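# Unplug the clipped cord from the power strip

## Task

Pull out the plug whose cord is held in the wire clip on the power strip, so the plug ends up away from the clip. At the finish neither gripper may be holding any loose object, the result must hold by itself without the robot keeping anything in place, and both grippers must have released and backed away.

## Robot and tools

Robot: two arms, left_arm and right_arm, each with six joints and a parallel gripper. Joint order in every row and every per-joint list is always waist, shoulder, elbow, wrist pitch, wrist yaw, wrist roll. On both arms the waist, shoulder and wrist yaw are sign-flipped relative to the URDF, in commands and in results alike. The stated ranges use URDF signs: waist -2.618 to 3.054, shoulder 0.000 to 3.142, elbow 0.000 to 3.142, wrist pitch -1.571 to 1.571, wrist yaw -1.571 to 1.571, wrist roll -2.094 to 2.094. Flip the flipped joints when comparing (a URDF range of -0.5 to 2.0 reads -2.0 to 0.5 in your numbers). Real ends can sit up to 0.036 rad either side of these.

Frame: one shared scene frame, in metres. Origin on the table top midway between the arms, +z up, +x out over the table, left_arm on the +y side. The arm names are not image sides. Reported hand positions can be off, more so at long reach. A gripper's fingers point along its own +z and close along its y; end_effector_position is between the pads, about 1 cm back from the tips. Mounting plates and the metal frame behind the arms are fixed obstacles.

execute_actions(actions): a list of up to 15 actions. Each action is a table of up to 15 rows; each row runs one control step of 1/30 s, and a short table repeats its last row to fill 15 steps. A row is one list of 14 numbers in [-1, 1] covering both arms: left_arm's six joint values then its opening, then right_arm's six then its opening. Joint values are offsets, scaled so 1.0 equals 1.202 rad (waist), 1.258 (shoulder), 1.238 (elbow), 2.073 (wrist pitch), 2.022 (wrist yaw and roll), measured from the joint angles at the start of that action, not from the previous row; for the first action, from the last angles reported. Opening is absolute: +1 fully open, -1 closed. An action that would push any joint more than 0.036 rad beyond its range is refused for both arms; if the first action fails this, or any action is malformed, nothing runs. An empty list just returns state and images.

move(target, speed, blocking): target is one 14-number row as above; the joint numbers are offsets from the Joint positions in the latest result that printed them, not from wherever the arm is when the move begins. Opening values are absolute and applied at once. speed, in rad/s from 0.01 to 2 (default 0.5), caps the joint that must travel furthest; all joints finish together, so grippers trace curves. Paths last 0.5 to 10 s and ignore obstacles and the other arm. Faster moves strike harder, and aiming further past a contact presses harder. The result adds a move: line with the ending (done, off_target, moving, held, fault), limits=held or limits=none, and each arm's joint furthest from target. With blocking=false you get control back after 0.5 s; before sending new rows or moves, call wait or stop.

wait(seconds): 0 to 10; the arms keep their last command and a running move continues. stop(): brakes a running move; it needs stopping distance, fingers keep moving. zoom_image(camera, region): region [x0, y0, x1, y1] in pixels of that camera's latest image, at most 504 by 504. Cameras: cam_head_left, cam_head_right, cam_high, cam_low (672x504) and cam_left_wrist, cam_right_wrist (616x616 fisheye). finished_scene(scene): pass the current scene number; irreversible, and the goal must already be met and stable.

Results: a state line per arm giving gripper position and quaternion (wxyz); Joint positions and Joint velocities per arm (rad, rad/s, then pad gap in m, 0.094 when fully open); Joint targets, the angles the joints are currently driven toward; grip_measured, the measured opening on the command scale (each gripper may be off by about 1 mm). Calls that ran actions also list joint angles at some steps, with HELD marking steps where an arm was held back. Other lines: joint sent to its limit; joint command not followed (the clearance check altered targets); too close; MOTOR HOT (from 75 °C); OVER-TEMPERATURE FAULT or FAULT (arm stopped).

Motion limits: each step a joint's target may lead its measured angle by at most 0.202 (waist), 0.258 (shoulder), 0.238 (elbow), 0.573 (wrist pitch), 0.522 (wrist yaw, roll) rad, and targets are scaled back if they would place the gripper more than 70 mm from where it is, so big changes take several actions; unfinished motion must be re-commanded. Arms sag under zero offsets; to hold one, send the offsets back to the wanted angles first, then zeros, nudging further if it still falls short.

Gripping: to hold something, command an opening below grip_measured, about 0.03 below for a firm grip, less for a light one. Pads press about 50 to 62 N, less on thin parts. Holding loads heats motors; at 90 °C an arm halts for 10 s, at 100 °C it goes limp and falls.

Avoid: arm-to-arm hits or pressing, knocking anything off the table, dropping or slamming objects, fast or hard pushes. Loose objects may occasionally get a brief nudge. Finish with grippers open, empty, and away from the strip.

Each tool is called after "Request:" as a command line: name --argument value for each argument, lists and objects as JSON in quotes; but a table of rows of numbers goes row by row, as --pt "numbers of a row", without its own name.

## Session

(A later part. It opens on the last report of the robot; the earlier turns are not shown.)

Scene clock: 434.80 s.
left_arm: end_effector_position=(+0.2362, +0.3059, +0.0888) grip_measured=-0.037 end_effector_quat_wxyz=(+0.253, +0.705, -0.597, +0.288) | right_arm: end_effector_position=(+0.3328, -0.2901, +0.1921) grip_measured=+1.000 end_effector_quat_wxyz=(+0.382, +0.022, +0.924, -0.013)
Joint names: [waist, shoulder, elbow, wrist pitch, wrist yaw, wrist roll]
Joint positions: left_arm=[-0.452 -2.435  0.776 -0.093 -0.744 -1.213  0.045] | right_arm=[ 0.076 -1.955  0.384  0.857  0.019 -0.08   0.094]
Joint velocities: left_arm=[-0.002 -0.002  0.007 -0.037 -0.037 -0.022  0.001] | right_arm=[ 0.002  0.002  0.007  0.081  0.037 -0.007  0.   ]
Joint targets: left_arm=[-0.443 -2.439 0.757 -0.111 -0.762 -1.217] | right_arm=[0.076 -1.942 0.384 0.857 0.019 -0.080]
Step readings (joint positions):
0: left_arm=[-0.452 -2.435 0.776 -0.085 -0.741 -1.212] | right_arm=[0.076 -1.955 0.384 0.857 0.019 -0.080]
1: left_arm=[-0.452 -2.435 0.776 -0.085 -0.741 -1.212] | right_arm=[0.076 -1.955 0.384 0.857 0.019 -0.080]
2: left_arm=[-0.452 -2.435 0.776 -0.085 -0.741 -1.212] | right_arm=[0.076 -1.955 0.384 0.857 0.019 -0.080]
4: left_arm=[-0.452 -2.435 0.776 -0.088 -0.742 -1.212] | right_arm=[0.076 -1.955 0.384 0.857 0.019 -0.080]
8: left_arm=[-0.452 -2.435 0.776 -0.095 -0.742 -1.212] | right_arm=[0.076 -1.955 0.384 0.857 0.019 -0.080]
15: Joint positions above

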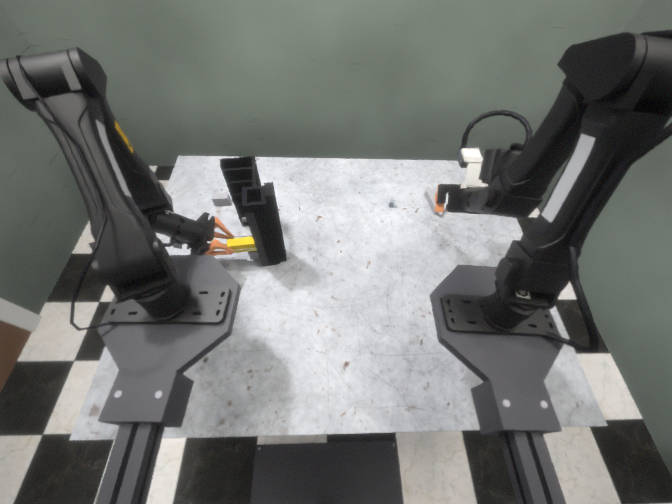

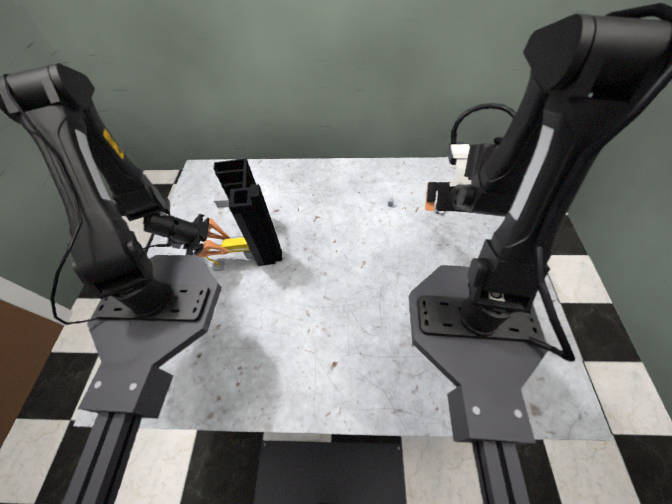

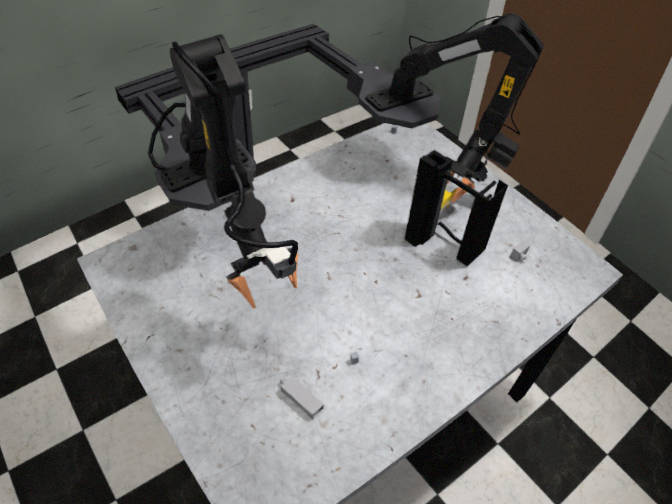

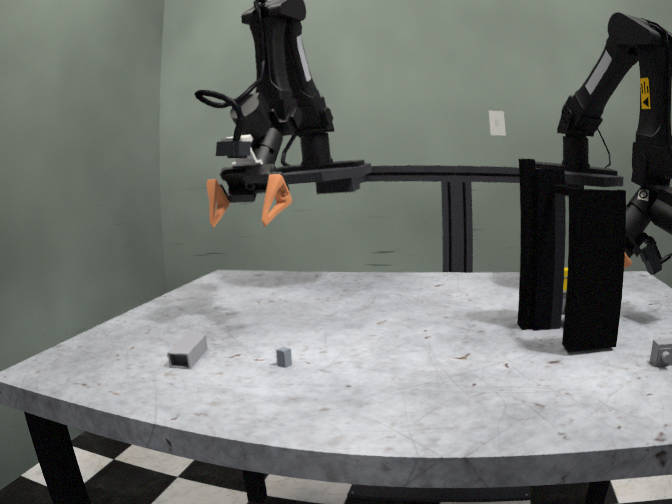

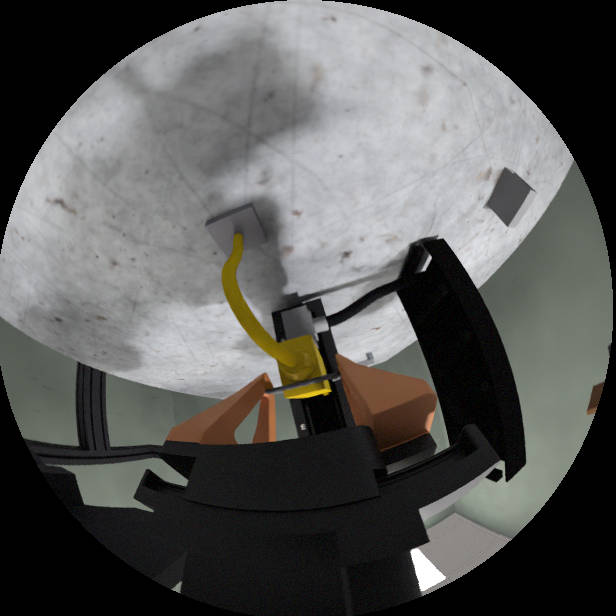

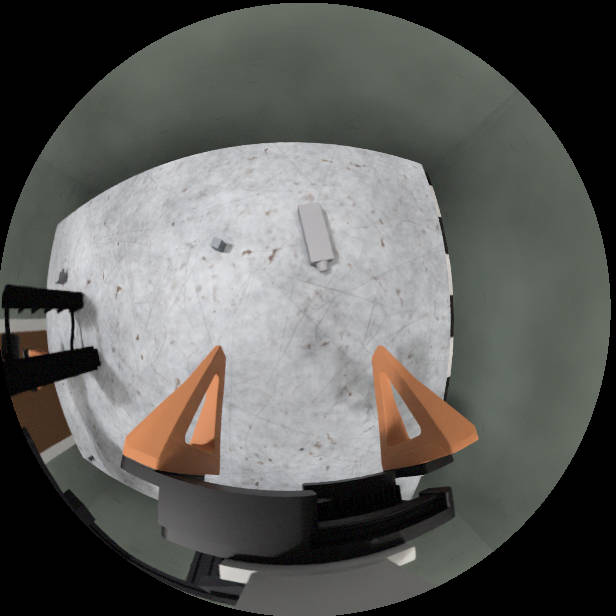

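Request:
move --target '[0.1474,0.2022,-0.1377,0.0623,0.1197,-0.1266,-0.075,0,0.01,0,0,0,0,1]' --speed 0.25

Request:
zoom_image --camera "cam_left_wrist" --region '[220, 290, 400, 440]'

Scene clock: 484.70 s.
left_arm: end_effector_position=(+0.2363, +0.3040, +0.1050) grip_measured=-0.037 end_effector_quat_wxyz=(+0.170, +0.736, -0.626, +0.192) | right_arm: end_effector_position=(+0.3328, -0.2901, +0.1921) grip_measured=+1.000 end_effector_quat_wxyz=(+0.382, +0.022, +0.924, -0.013)
Joint names: [waist, shoulder, elbow, wrist pitch, wrist yaw, wrist roll]
Joint positions: left_arm=[-0.288 -2.205  0.625  0.024 -0.496 -1.458  0.045] | right_arm=[ 0.076 -1.955  0.384  0.857  0.019 -0.08   0.094]
Joint velocities: left_arm=[-0.012 -0.002 -0.017 -0.066 -0.051  0.007 -0.   ] | right_arm=[ 0.002  0.007  0.012 -0.007  0.022 -0.037  0.   ]
Joint targets: left_arm=[-0.274 -2.181 0.606 0.036 -0.501 -1.469] | right_arm=[0.076 -1.942 0.384 0.857 0.019 -0.080]
move: off_target (left_arm); limits=none; left_arm: farthest joint: the shoulder, 0.025 radians from its target (0.254 radians at the start); right_arm: farthest joint: the shoulder, 0.013 radians from its target (0.013 radians at the start)

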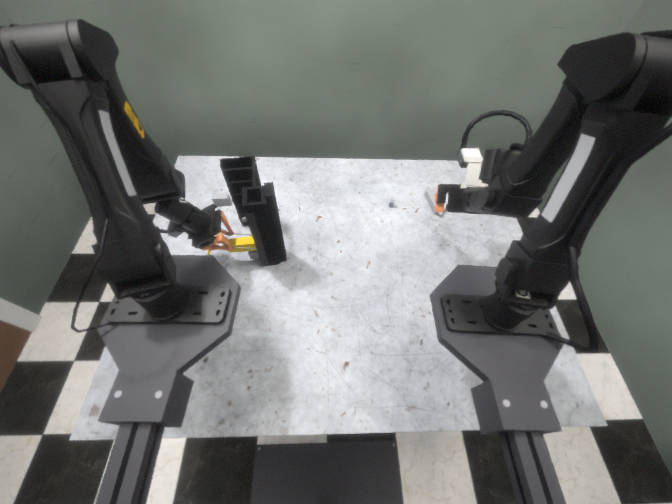

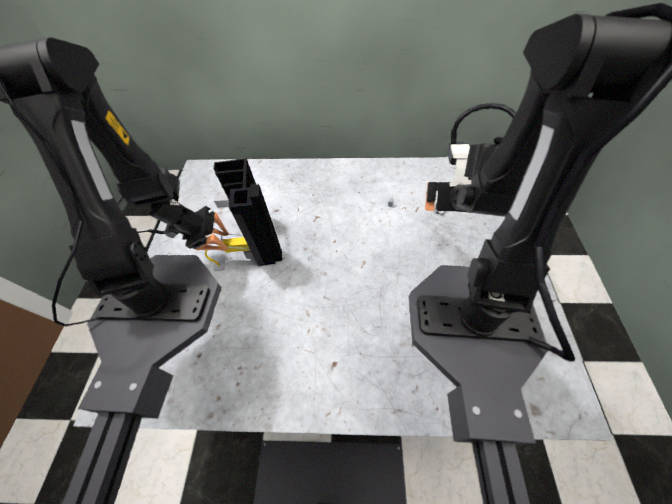

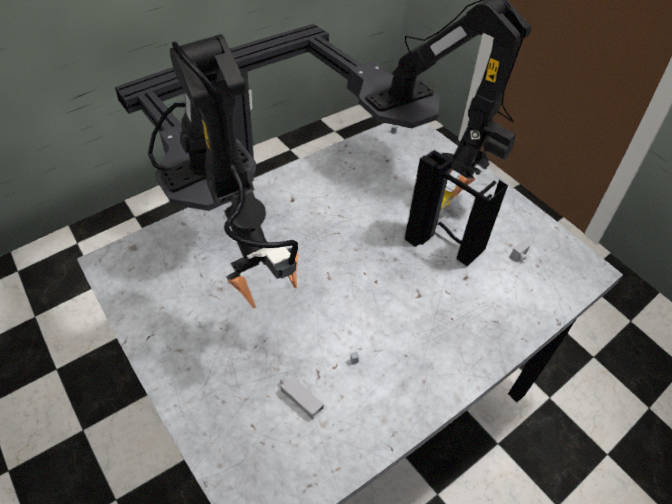

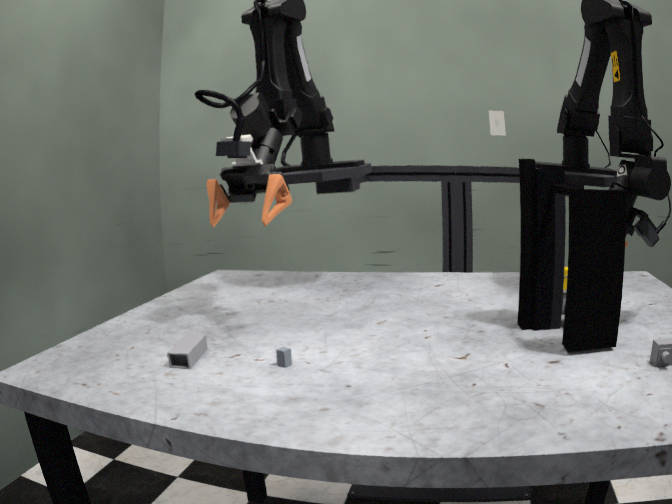

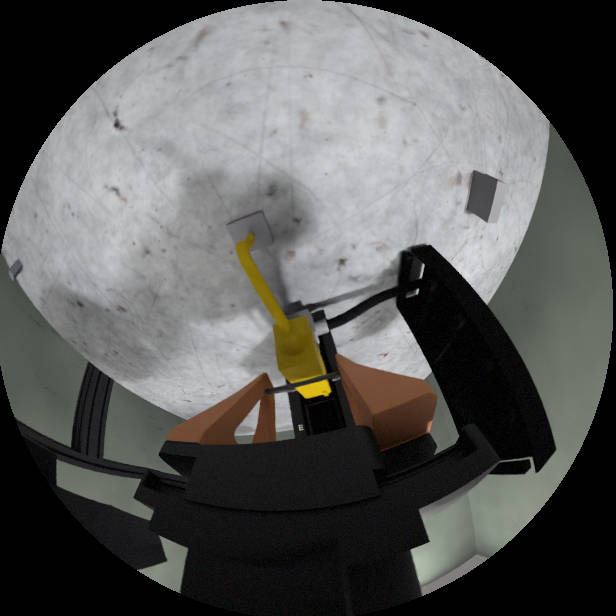

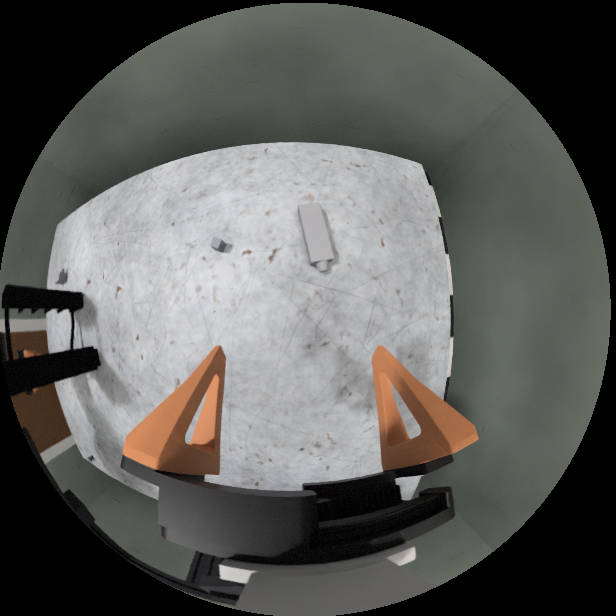

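Region (220, 290, 400, 440) of cam_left_wrist's 616x616 image, scaled by 2.800, with more detail than that image has.

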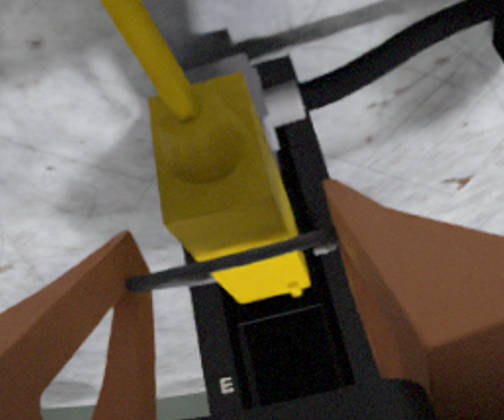

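Request:
move --target '[0.1909,0.1550,-0.0493,-0.0217,0.1358,-0.1202,-0.075,0,0.01,0,0,0,0,1]' --speed 0.28

Scene clock: 496.87 s.
left_arm: end_effector_position=(+0.2373, +0.2981, +0.1210) grip_measured=-0.037 end_effector_quat_wxyz=(+0.085, +0.754, -0.644, +0.094) | right_arm: end_effector_position=(+0.3328, -0.2901, +0.1921) grip_measured=+1.000 end_effector_quat_wxyz=(+0.382, +0.022, +0.924, -0.013)
Joint names: [waist, shoulder, elbow, wrist pitch, wrist yaw, wrist roll]
Joint positions: left_arm=[-0.071 -2.038  0.58  -0.016 -0.217 -1.688  0.045] | right_arm=[ 0.076 -1.955  0.384  0.857  0.019 -0.08   0.094]
Joint velocities: left_arm=[-0.002 -0.002  0.007 -0.022  0.037 -0.007  0.001] | right_arm=[-0.012 -0.002 -0.002 -0.066  0.11  -0.022  0.   ]
Joint targets: left_arm=[-0.059 -2.010 0.564 -0.021 -0.221 -1.701] | right_arm=[0.076 -1.942 0.384 0.857 0.019 -0.080]
move: off_target (left_arm); limits=none; left_arm: farthest joint: the shoulder, 0.028 radians from its target (0.195 radians at the start); right_arm: farthest joint: the shoulder, 0.013 radians from its target (0.013 radians at the start)

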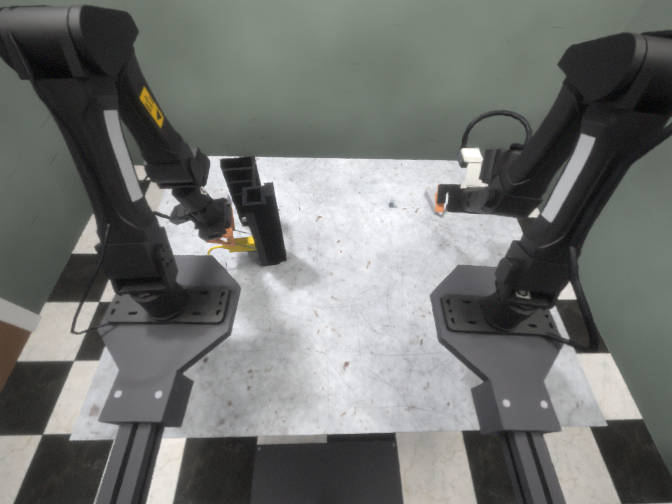

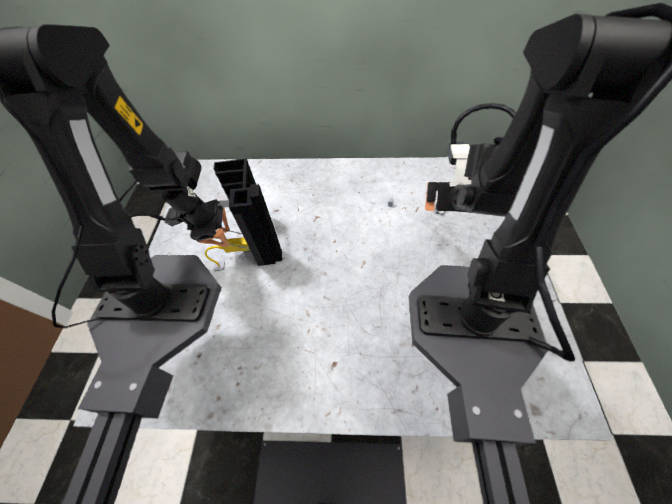

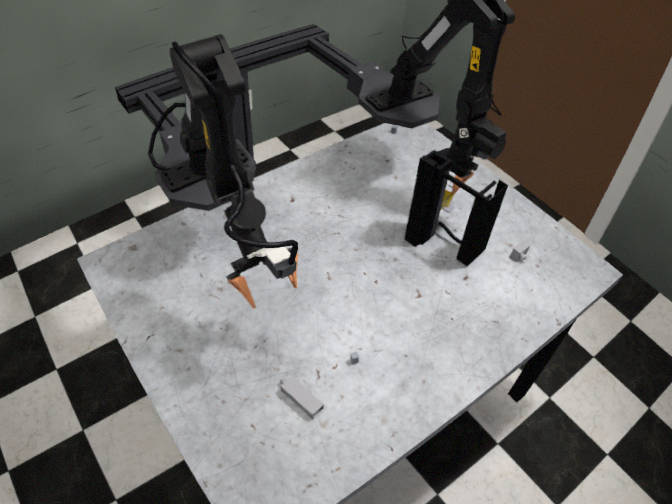

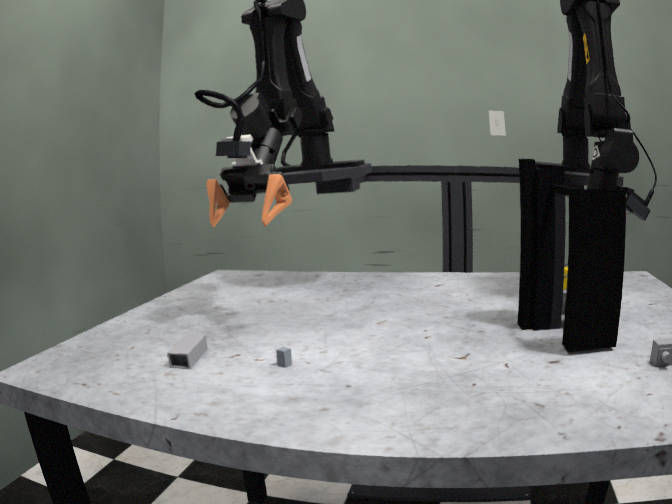

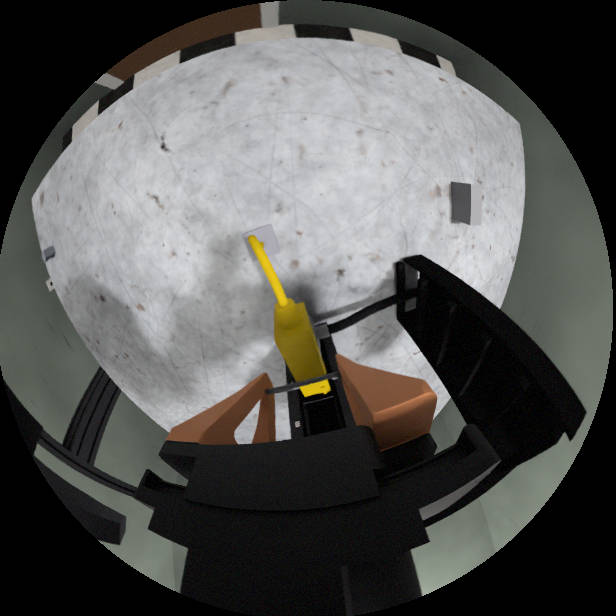

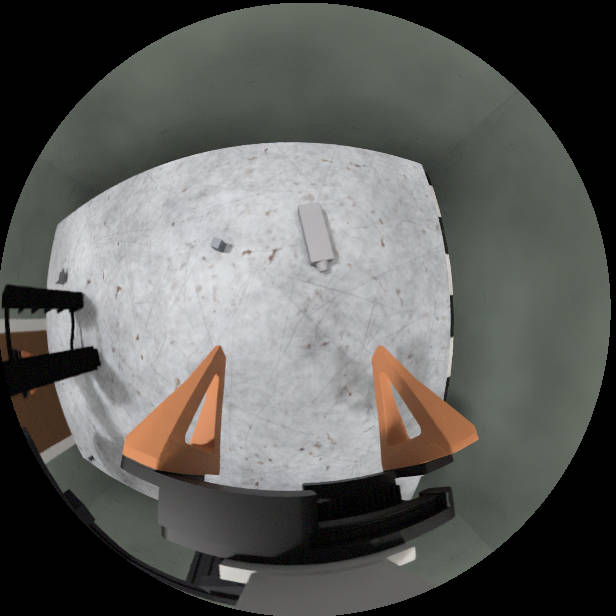

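Request:
move --target '[0.2146,0.0791,0.0735,-0.0907,0.1348,-0.1264,-0.075,0,0.01,0,0,0,0,1]' --speed 0.28

Request:
zoom_image --camera "cam_left_wrist" --region '[210, 260, 410, 440]'

Request:
zoom_image --camera "cam_head_left" --region '[160, 150, 300, 275]'

Scene clock: 521.00 s.
left_arm: end_effector_position=(+0.2395, +0.2859, +0.1365) grip_measured=-0.037 end_effector_quat_wxyz=(-0.003, +0.760, -0.650, -0.003) | right_arm: end_effector_position=(+0.3328, -0.2901, +0.1921) grip_measured=+1.000 end_effector_quat_wxyz=(+0.382, +0.022, +0.924, -0.013)
Joint names: [waist, shoulder, elbow, wrist pitch, wrist yaw, wrist roll]
Joint positions: left_arm=[ 0.173 -1.975  0.642 -0.177  0.06  -1.928  0.045] | right_arm=[ 0.076 -1.955  0.384  0.857  0.019 -0.08   0.094]
Joint velocities: left_arm=[ 0.002  0.007  0.002 -0.007 -0.037 -0.037 -0.   ] | right_arm=[ 0.002  0.012  0.007  0.095  0.022 -0.022  0.   ]
Joint targets: left_arm=[0.187 -1.938 0.670 -0.204 0.055 -1.944] | right_arm=[0.076 -1.942 0.384 0.857 0.019 -0.080]
move: off_target (left_arm); limits=none; left_arm: farthest joint: the shoulder, 0.037 radians from its target (0.100 radians at the start); right_arm: farthest joint: the shoulder, 0.013 radians from its target (0.013 radians at the start)

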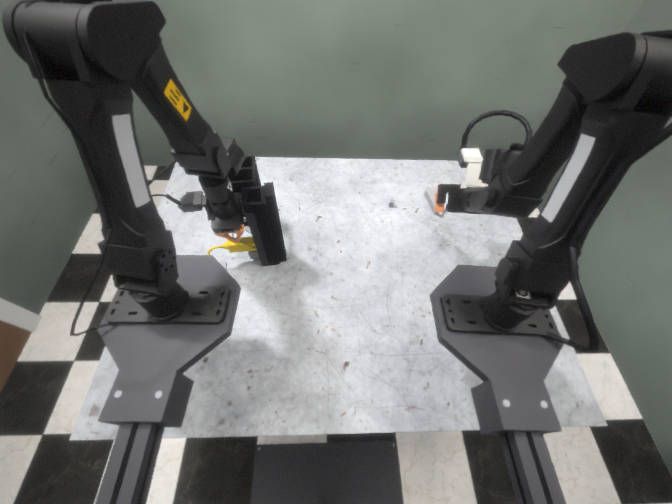

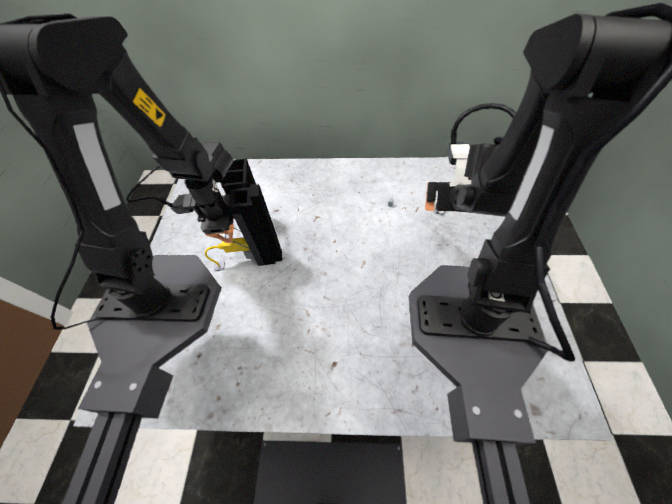

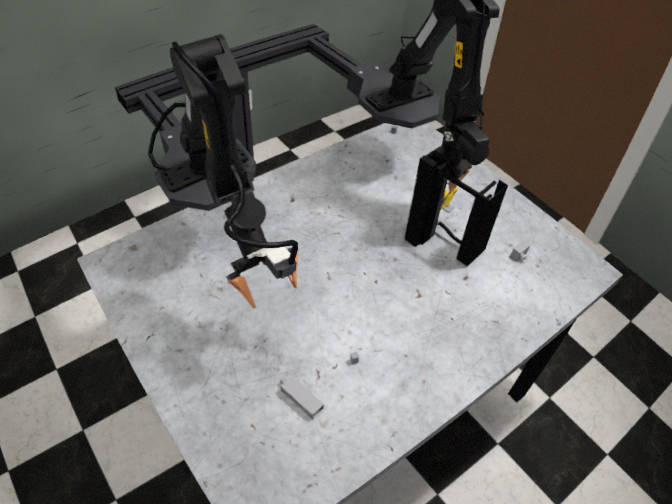

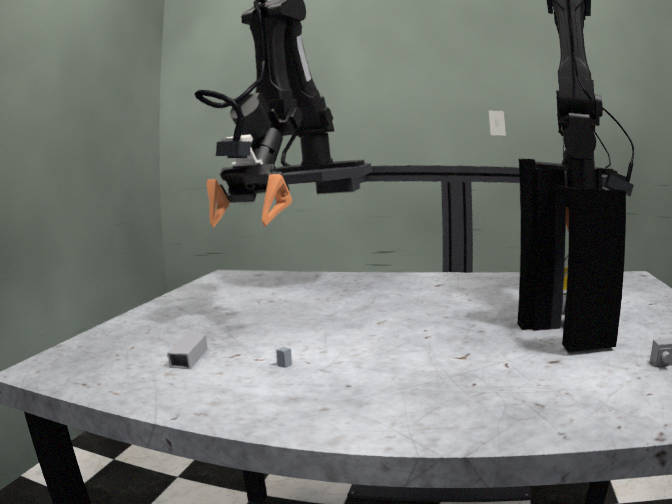

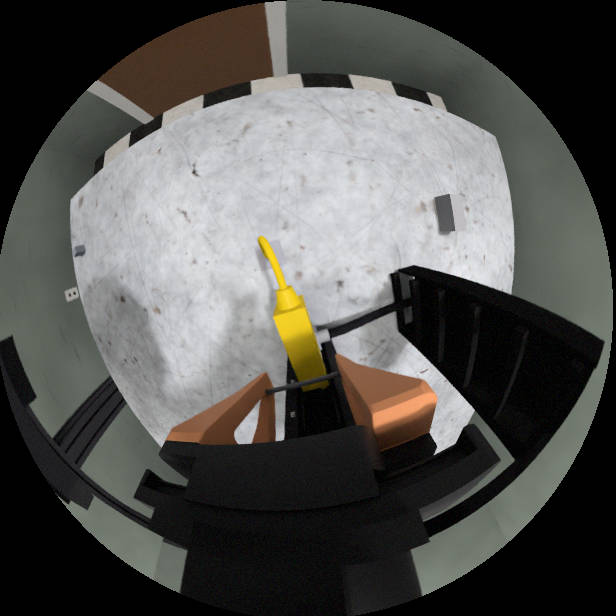

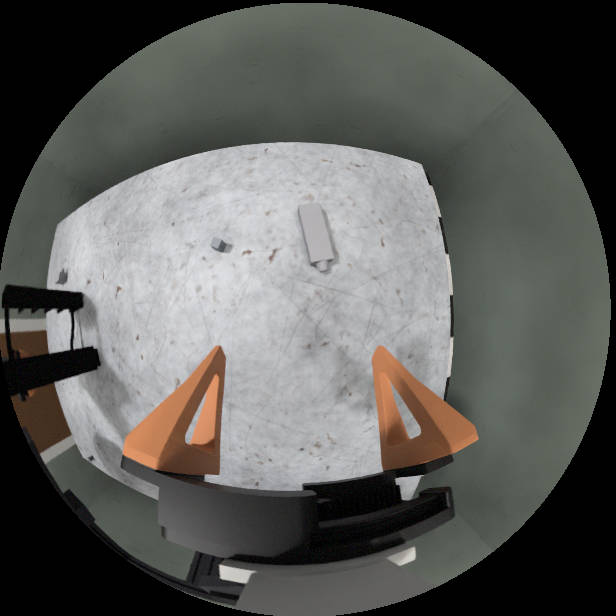

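Region (210, 260, 410, 440) of cam_left_wrist's 616x616 image, scaled by 2.520, with more detail than that image has; it fills the top 454 rows of this view, and the rest is white.

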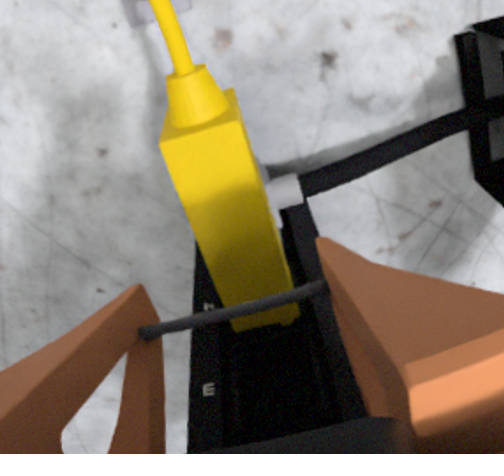

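Region (160, 150, 300, 275) of cam_head_left's 672x504 image, scaled by 3.600, with more detail than that image has; it fills the top 450 rows of this view, and the rest is white.

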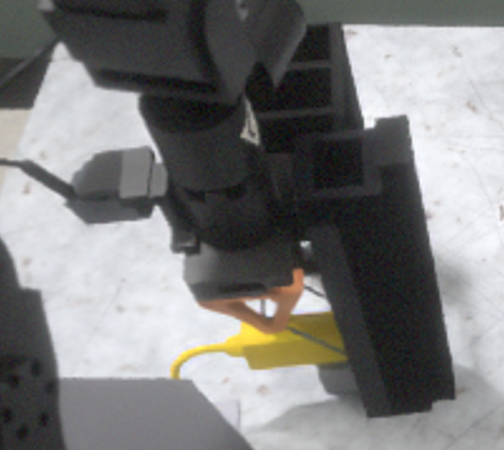

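Request:
move --target '[-0.1464,-0.0191,0.0040,-0.0092,-0.0104,0.0870,0.22,0,0.01,0,0,0,0,1]' --speed 0.25

Request:
zoom_image --camera "cam_left_wrist" --region '[210, 270, 410, 450]'

Request:
zoom_image --camera "cam_head_left" --region '[160, 160, 290, 275]'

Scene clock: 570.47 s.
left_arm: end_effector_position=(+0.2362, +0.3256, +0.1306) grip_measured=+0.219 end_effector_quat_wxyz=(+0.010, +0.759, -0.651, -0.014) | right_arm: end_effector_position=(+0.3328, -0.2901, +0.1921) grip_measured=+1.000 end_effector_quat_wxyz=(+0.382, +0.022, +0.924, -0.013)
Joint names: [waist, shoulder, elbow, wrist pitch, wrist yaw, wrist roll]
Joint positions: left_arm=[ 0.005 -1.994  0.642 -0.183  0.043 -1.759  0.057] | right_arm=[ 0.076 -1.955  0.384  0.857  0.019 -0.08   0.094]
Joint velocities: left_arm=[ 0.002 -0.007 -0.012  0.022  0.022 -0.037  0.   ] | right_arm=[ 0.012  0.007 -0.012  0.022  0.051  0.037  0.   ]
Joint targets: left_arm=[-0.003 -2.000 0.647 -0.195 0.039 -1.752] | right_arm=[0.076 -1.942 0.384 0.857 0.019 -0.080]
move: done; limits=none; left_arm: farthest joint: the wrist pitch, 0.013 radians from its target (0.019 radians at the start); right_arm: farthest joint: the shoulder, 0.013 radians from its target (0.013 radians at the start)

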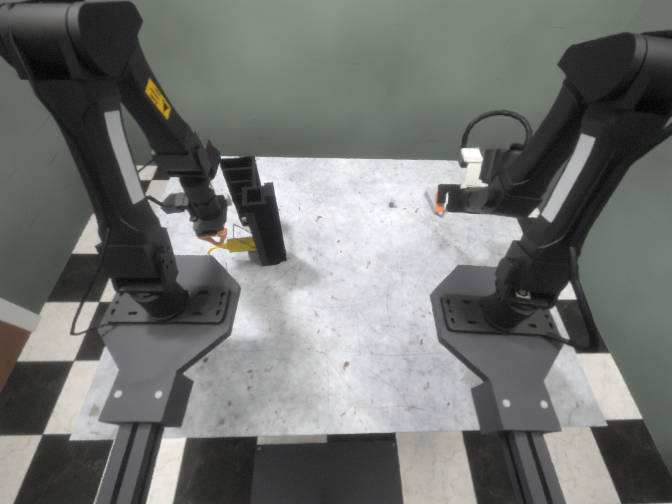

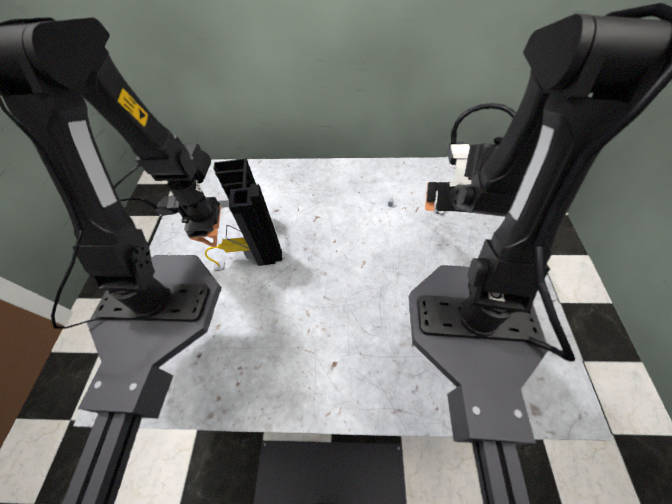

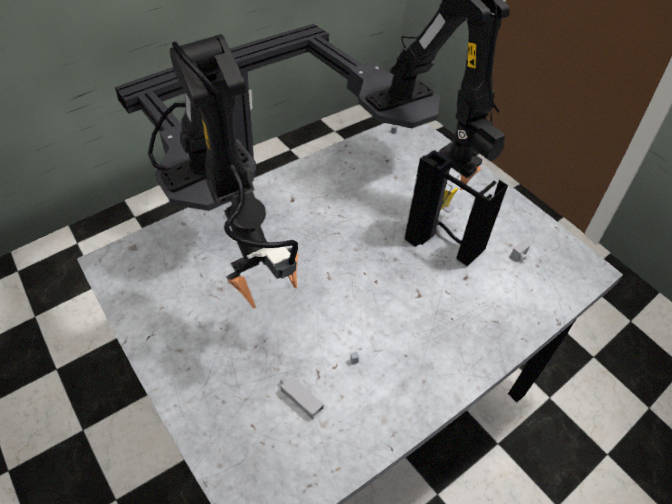

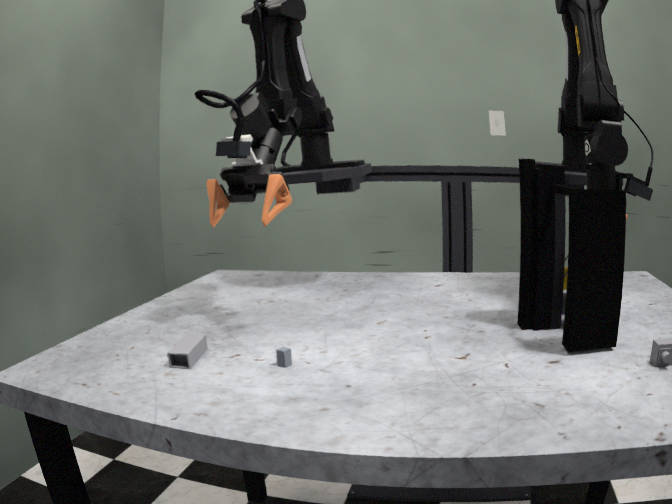

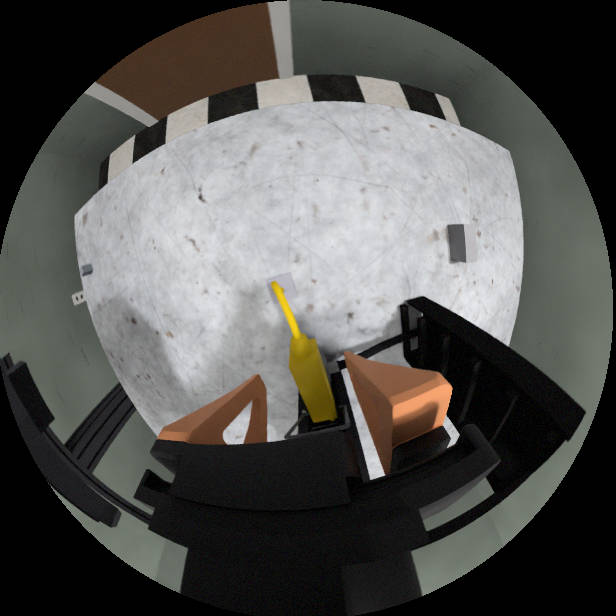

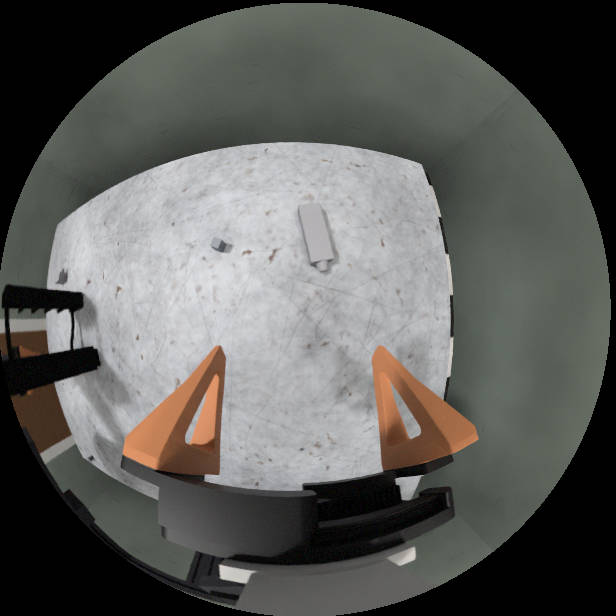

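Region (210, 270, 410, 450) of cam_left_wrist's 616x616 image, scaled by 2.520, with more detail than that image has; it fills the top 454 rows of this view, and the rest is white.

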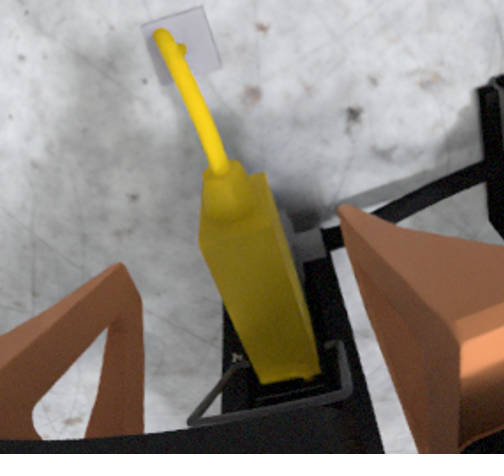

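Region (160, 160, 290, 275) of cam_head_left's 672x504 image, scaled by 3.877, with more detail than that image has; it fills the top 446 rows of this view, and the rest is white.

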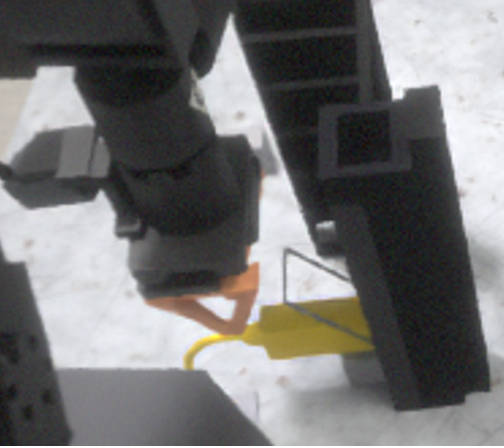

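Request:
move --target '[-0.0133,-0.1971,0.0040,0.1298,0,0.0074,0.0,0,0.01,0,0,0,0,1]' --speed 0.3

Request:
zoom_image --camera "cam_left_wrist" --region '[210, 270, 410, 450]'

Request:
zoom_image --camera "cam_head_left" --region '[160, 165, 290, 280]'

Scene clock: 578.97 s.
left_arm: end_effector_position=(+0.2335, +0.3251, +0.0769) grip_measured=+0.001 end_effector_quat_wxyz=(+0.005, +0.759, -0.651, -0.008) | right_arm: end_effector_position=(+0.3328, -0.2901, +0.1921) grip_measured=+1.000 end_effector_quat_wxyz=(+0.382, +0.022, +0.924, -0.013)
Joint names: [waist, shoulder, elbow, wrist pitch, wrist yaw, wrist roll]
Joint positions: left_arm=[-0.002 -2.24   0.642  0.079  0.043 -1.751  0.047] | right_arm=[ 0.076 -1.955  0.384  0.857  0.019 -0.08   0.094]
Joint velocities: left_arm=[ 0.017 -0.017  0.022 -0.095 -0.022 -0.007 -0.001] | right_arm=[ 0.017 -0.002 -0.007 -0.007  0.022  0.022  0.   ]
Joint targets: left_arm=[-0.011 -2.242 0.647 0.085 0.043 -1.744] | right_arm=[0.076 -1.942 0.384 0.857 0.019 -0.080]
move: done; limits=none; left_arm: farthest joint: the waist, 0.009 radians from its target (0.016 radians at the start); right_arm: farthest joint: the shoulder, 0.013 radians from its target (0.013 radians at the start)

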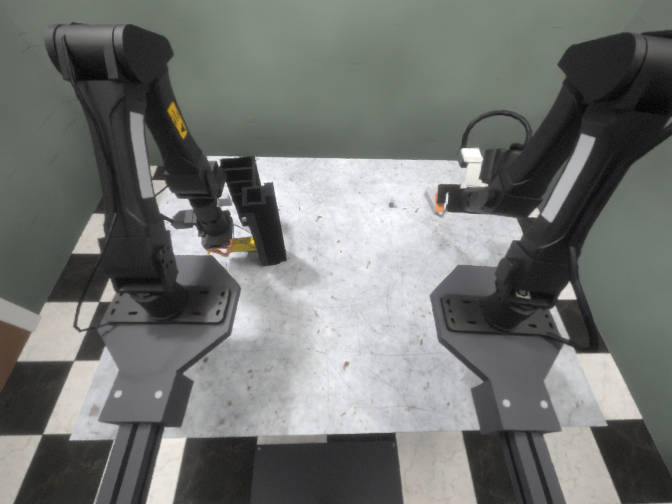

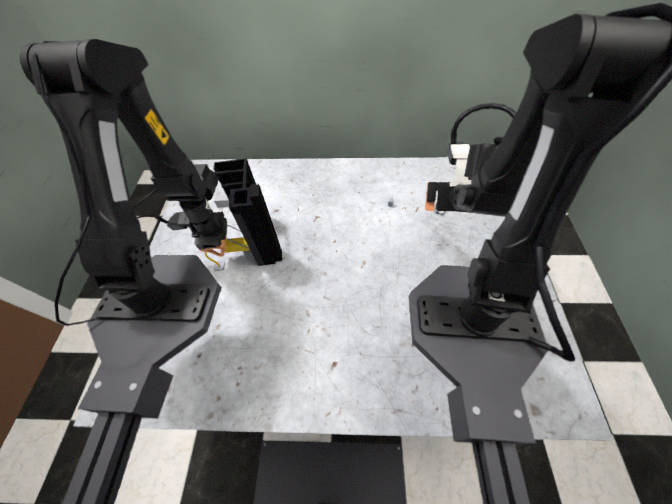

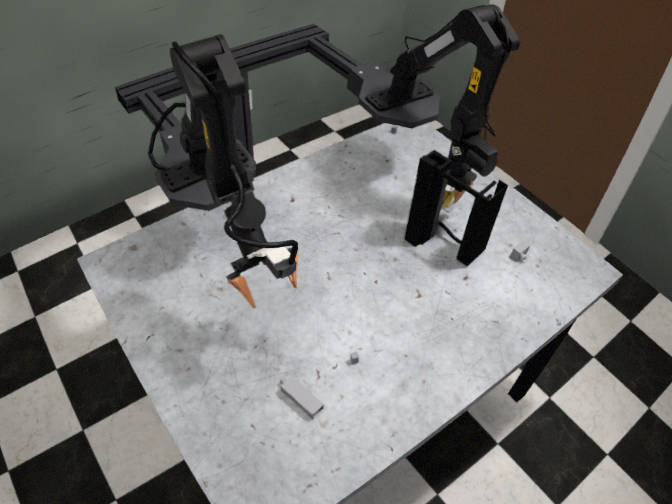

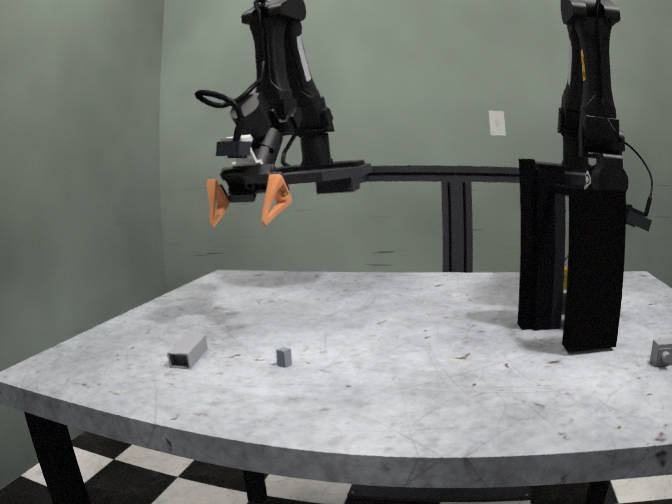

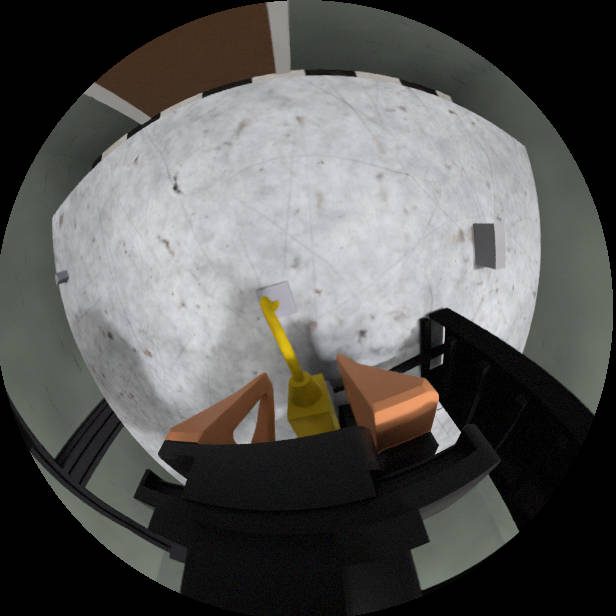

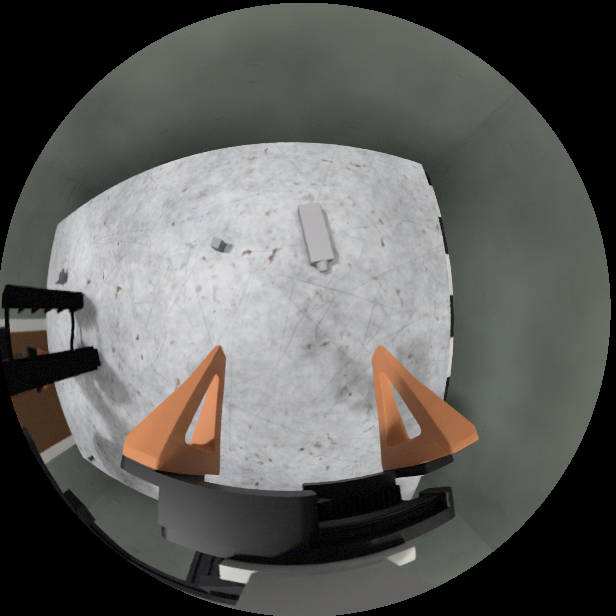

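Region (210, 270, 410, 450) of cam_left_wrist's 616x616 image, scaled by 2.520, with more detail than that image has; it fills the top 454 rows of this view, and the rest is white.

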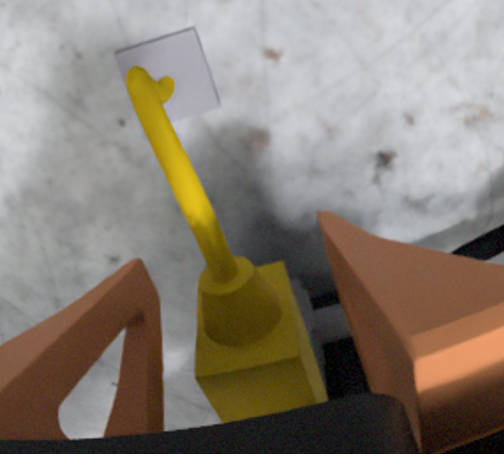

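Region (160, 165, 290, 280) of cam_head_left's 672x504 image, scaled by 3.877, with more detail than that image has; it fills the top 446 rows of this view, and the rest is white.

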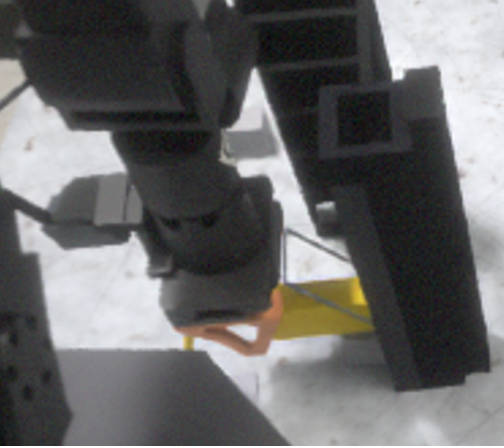

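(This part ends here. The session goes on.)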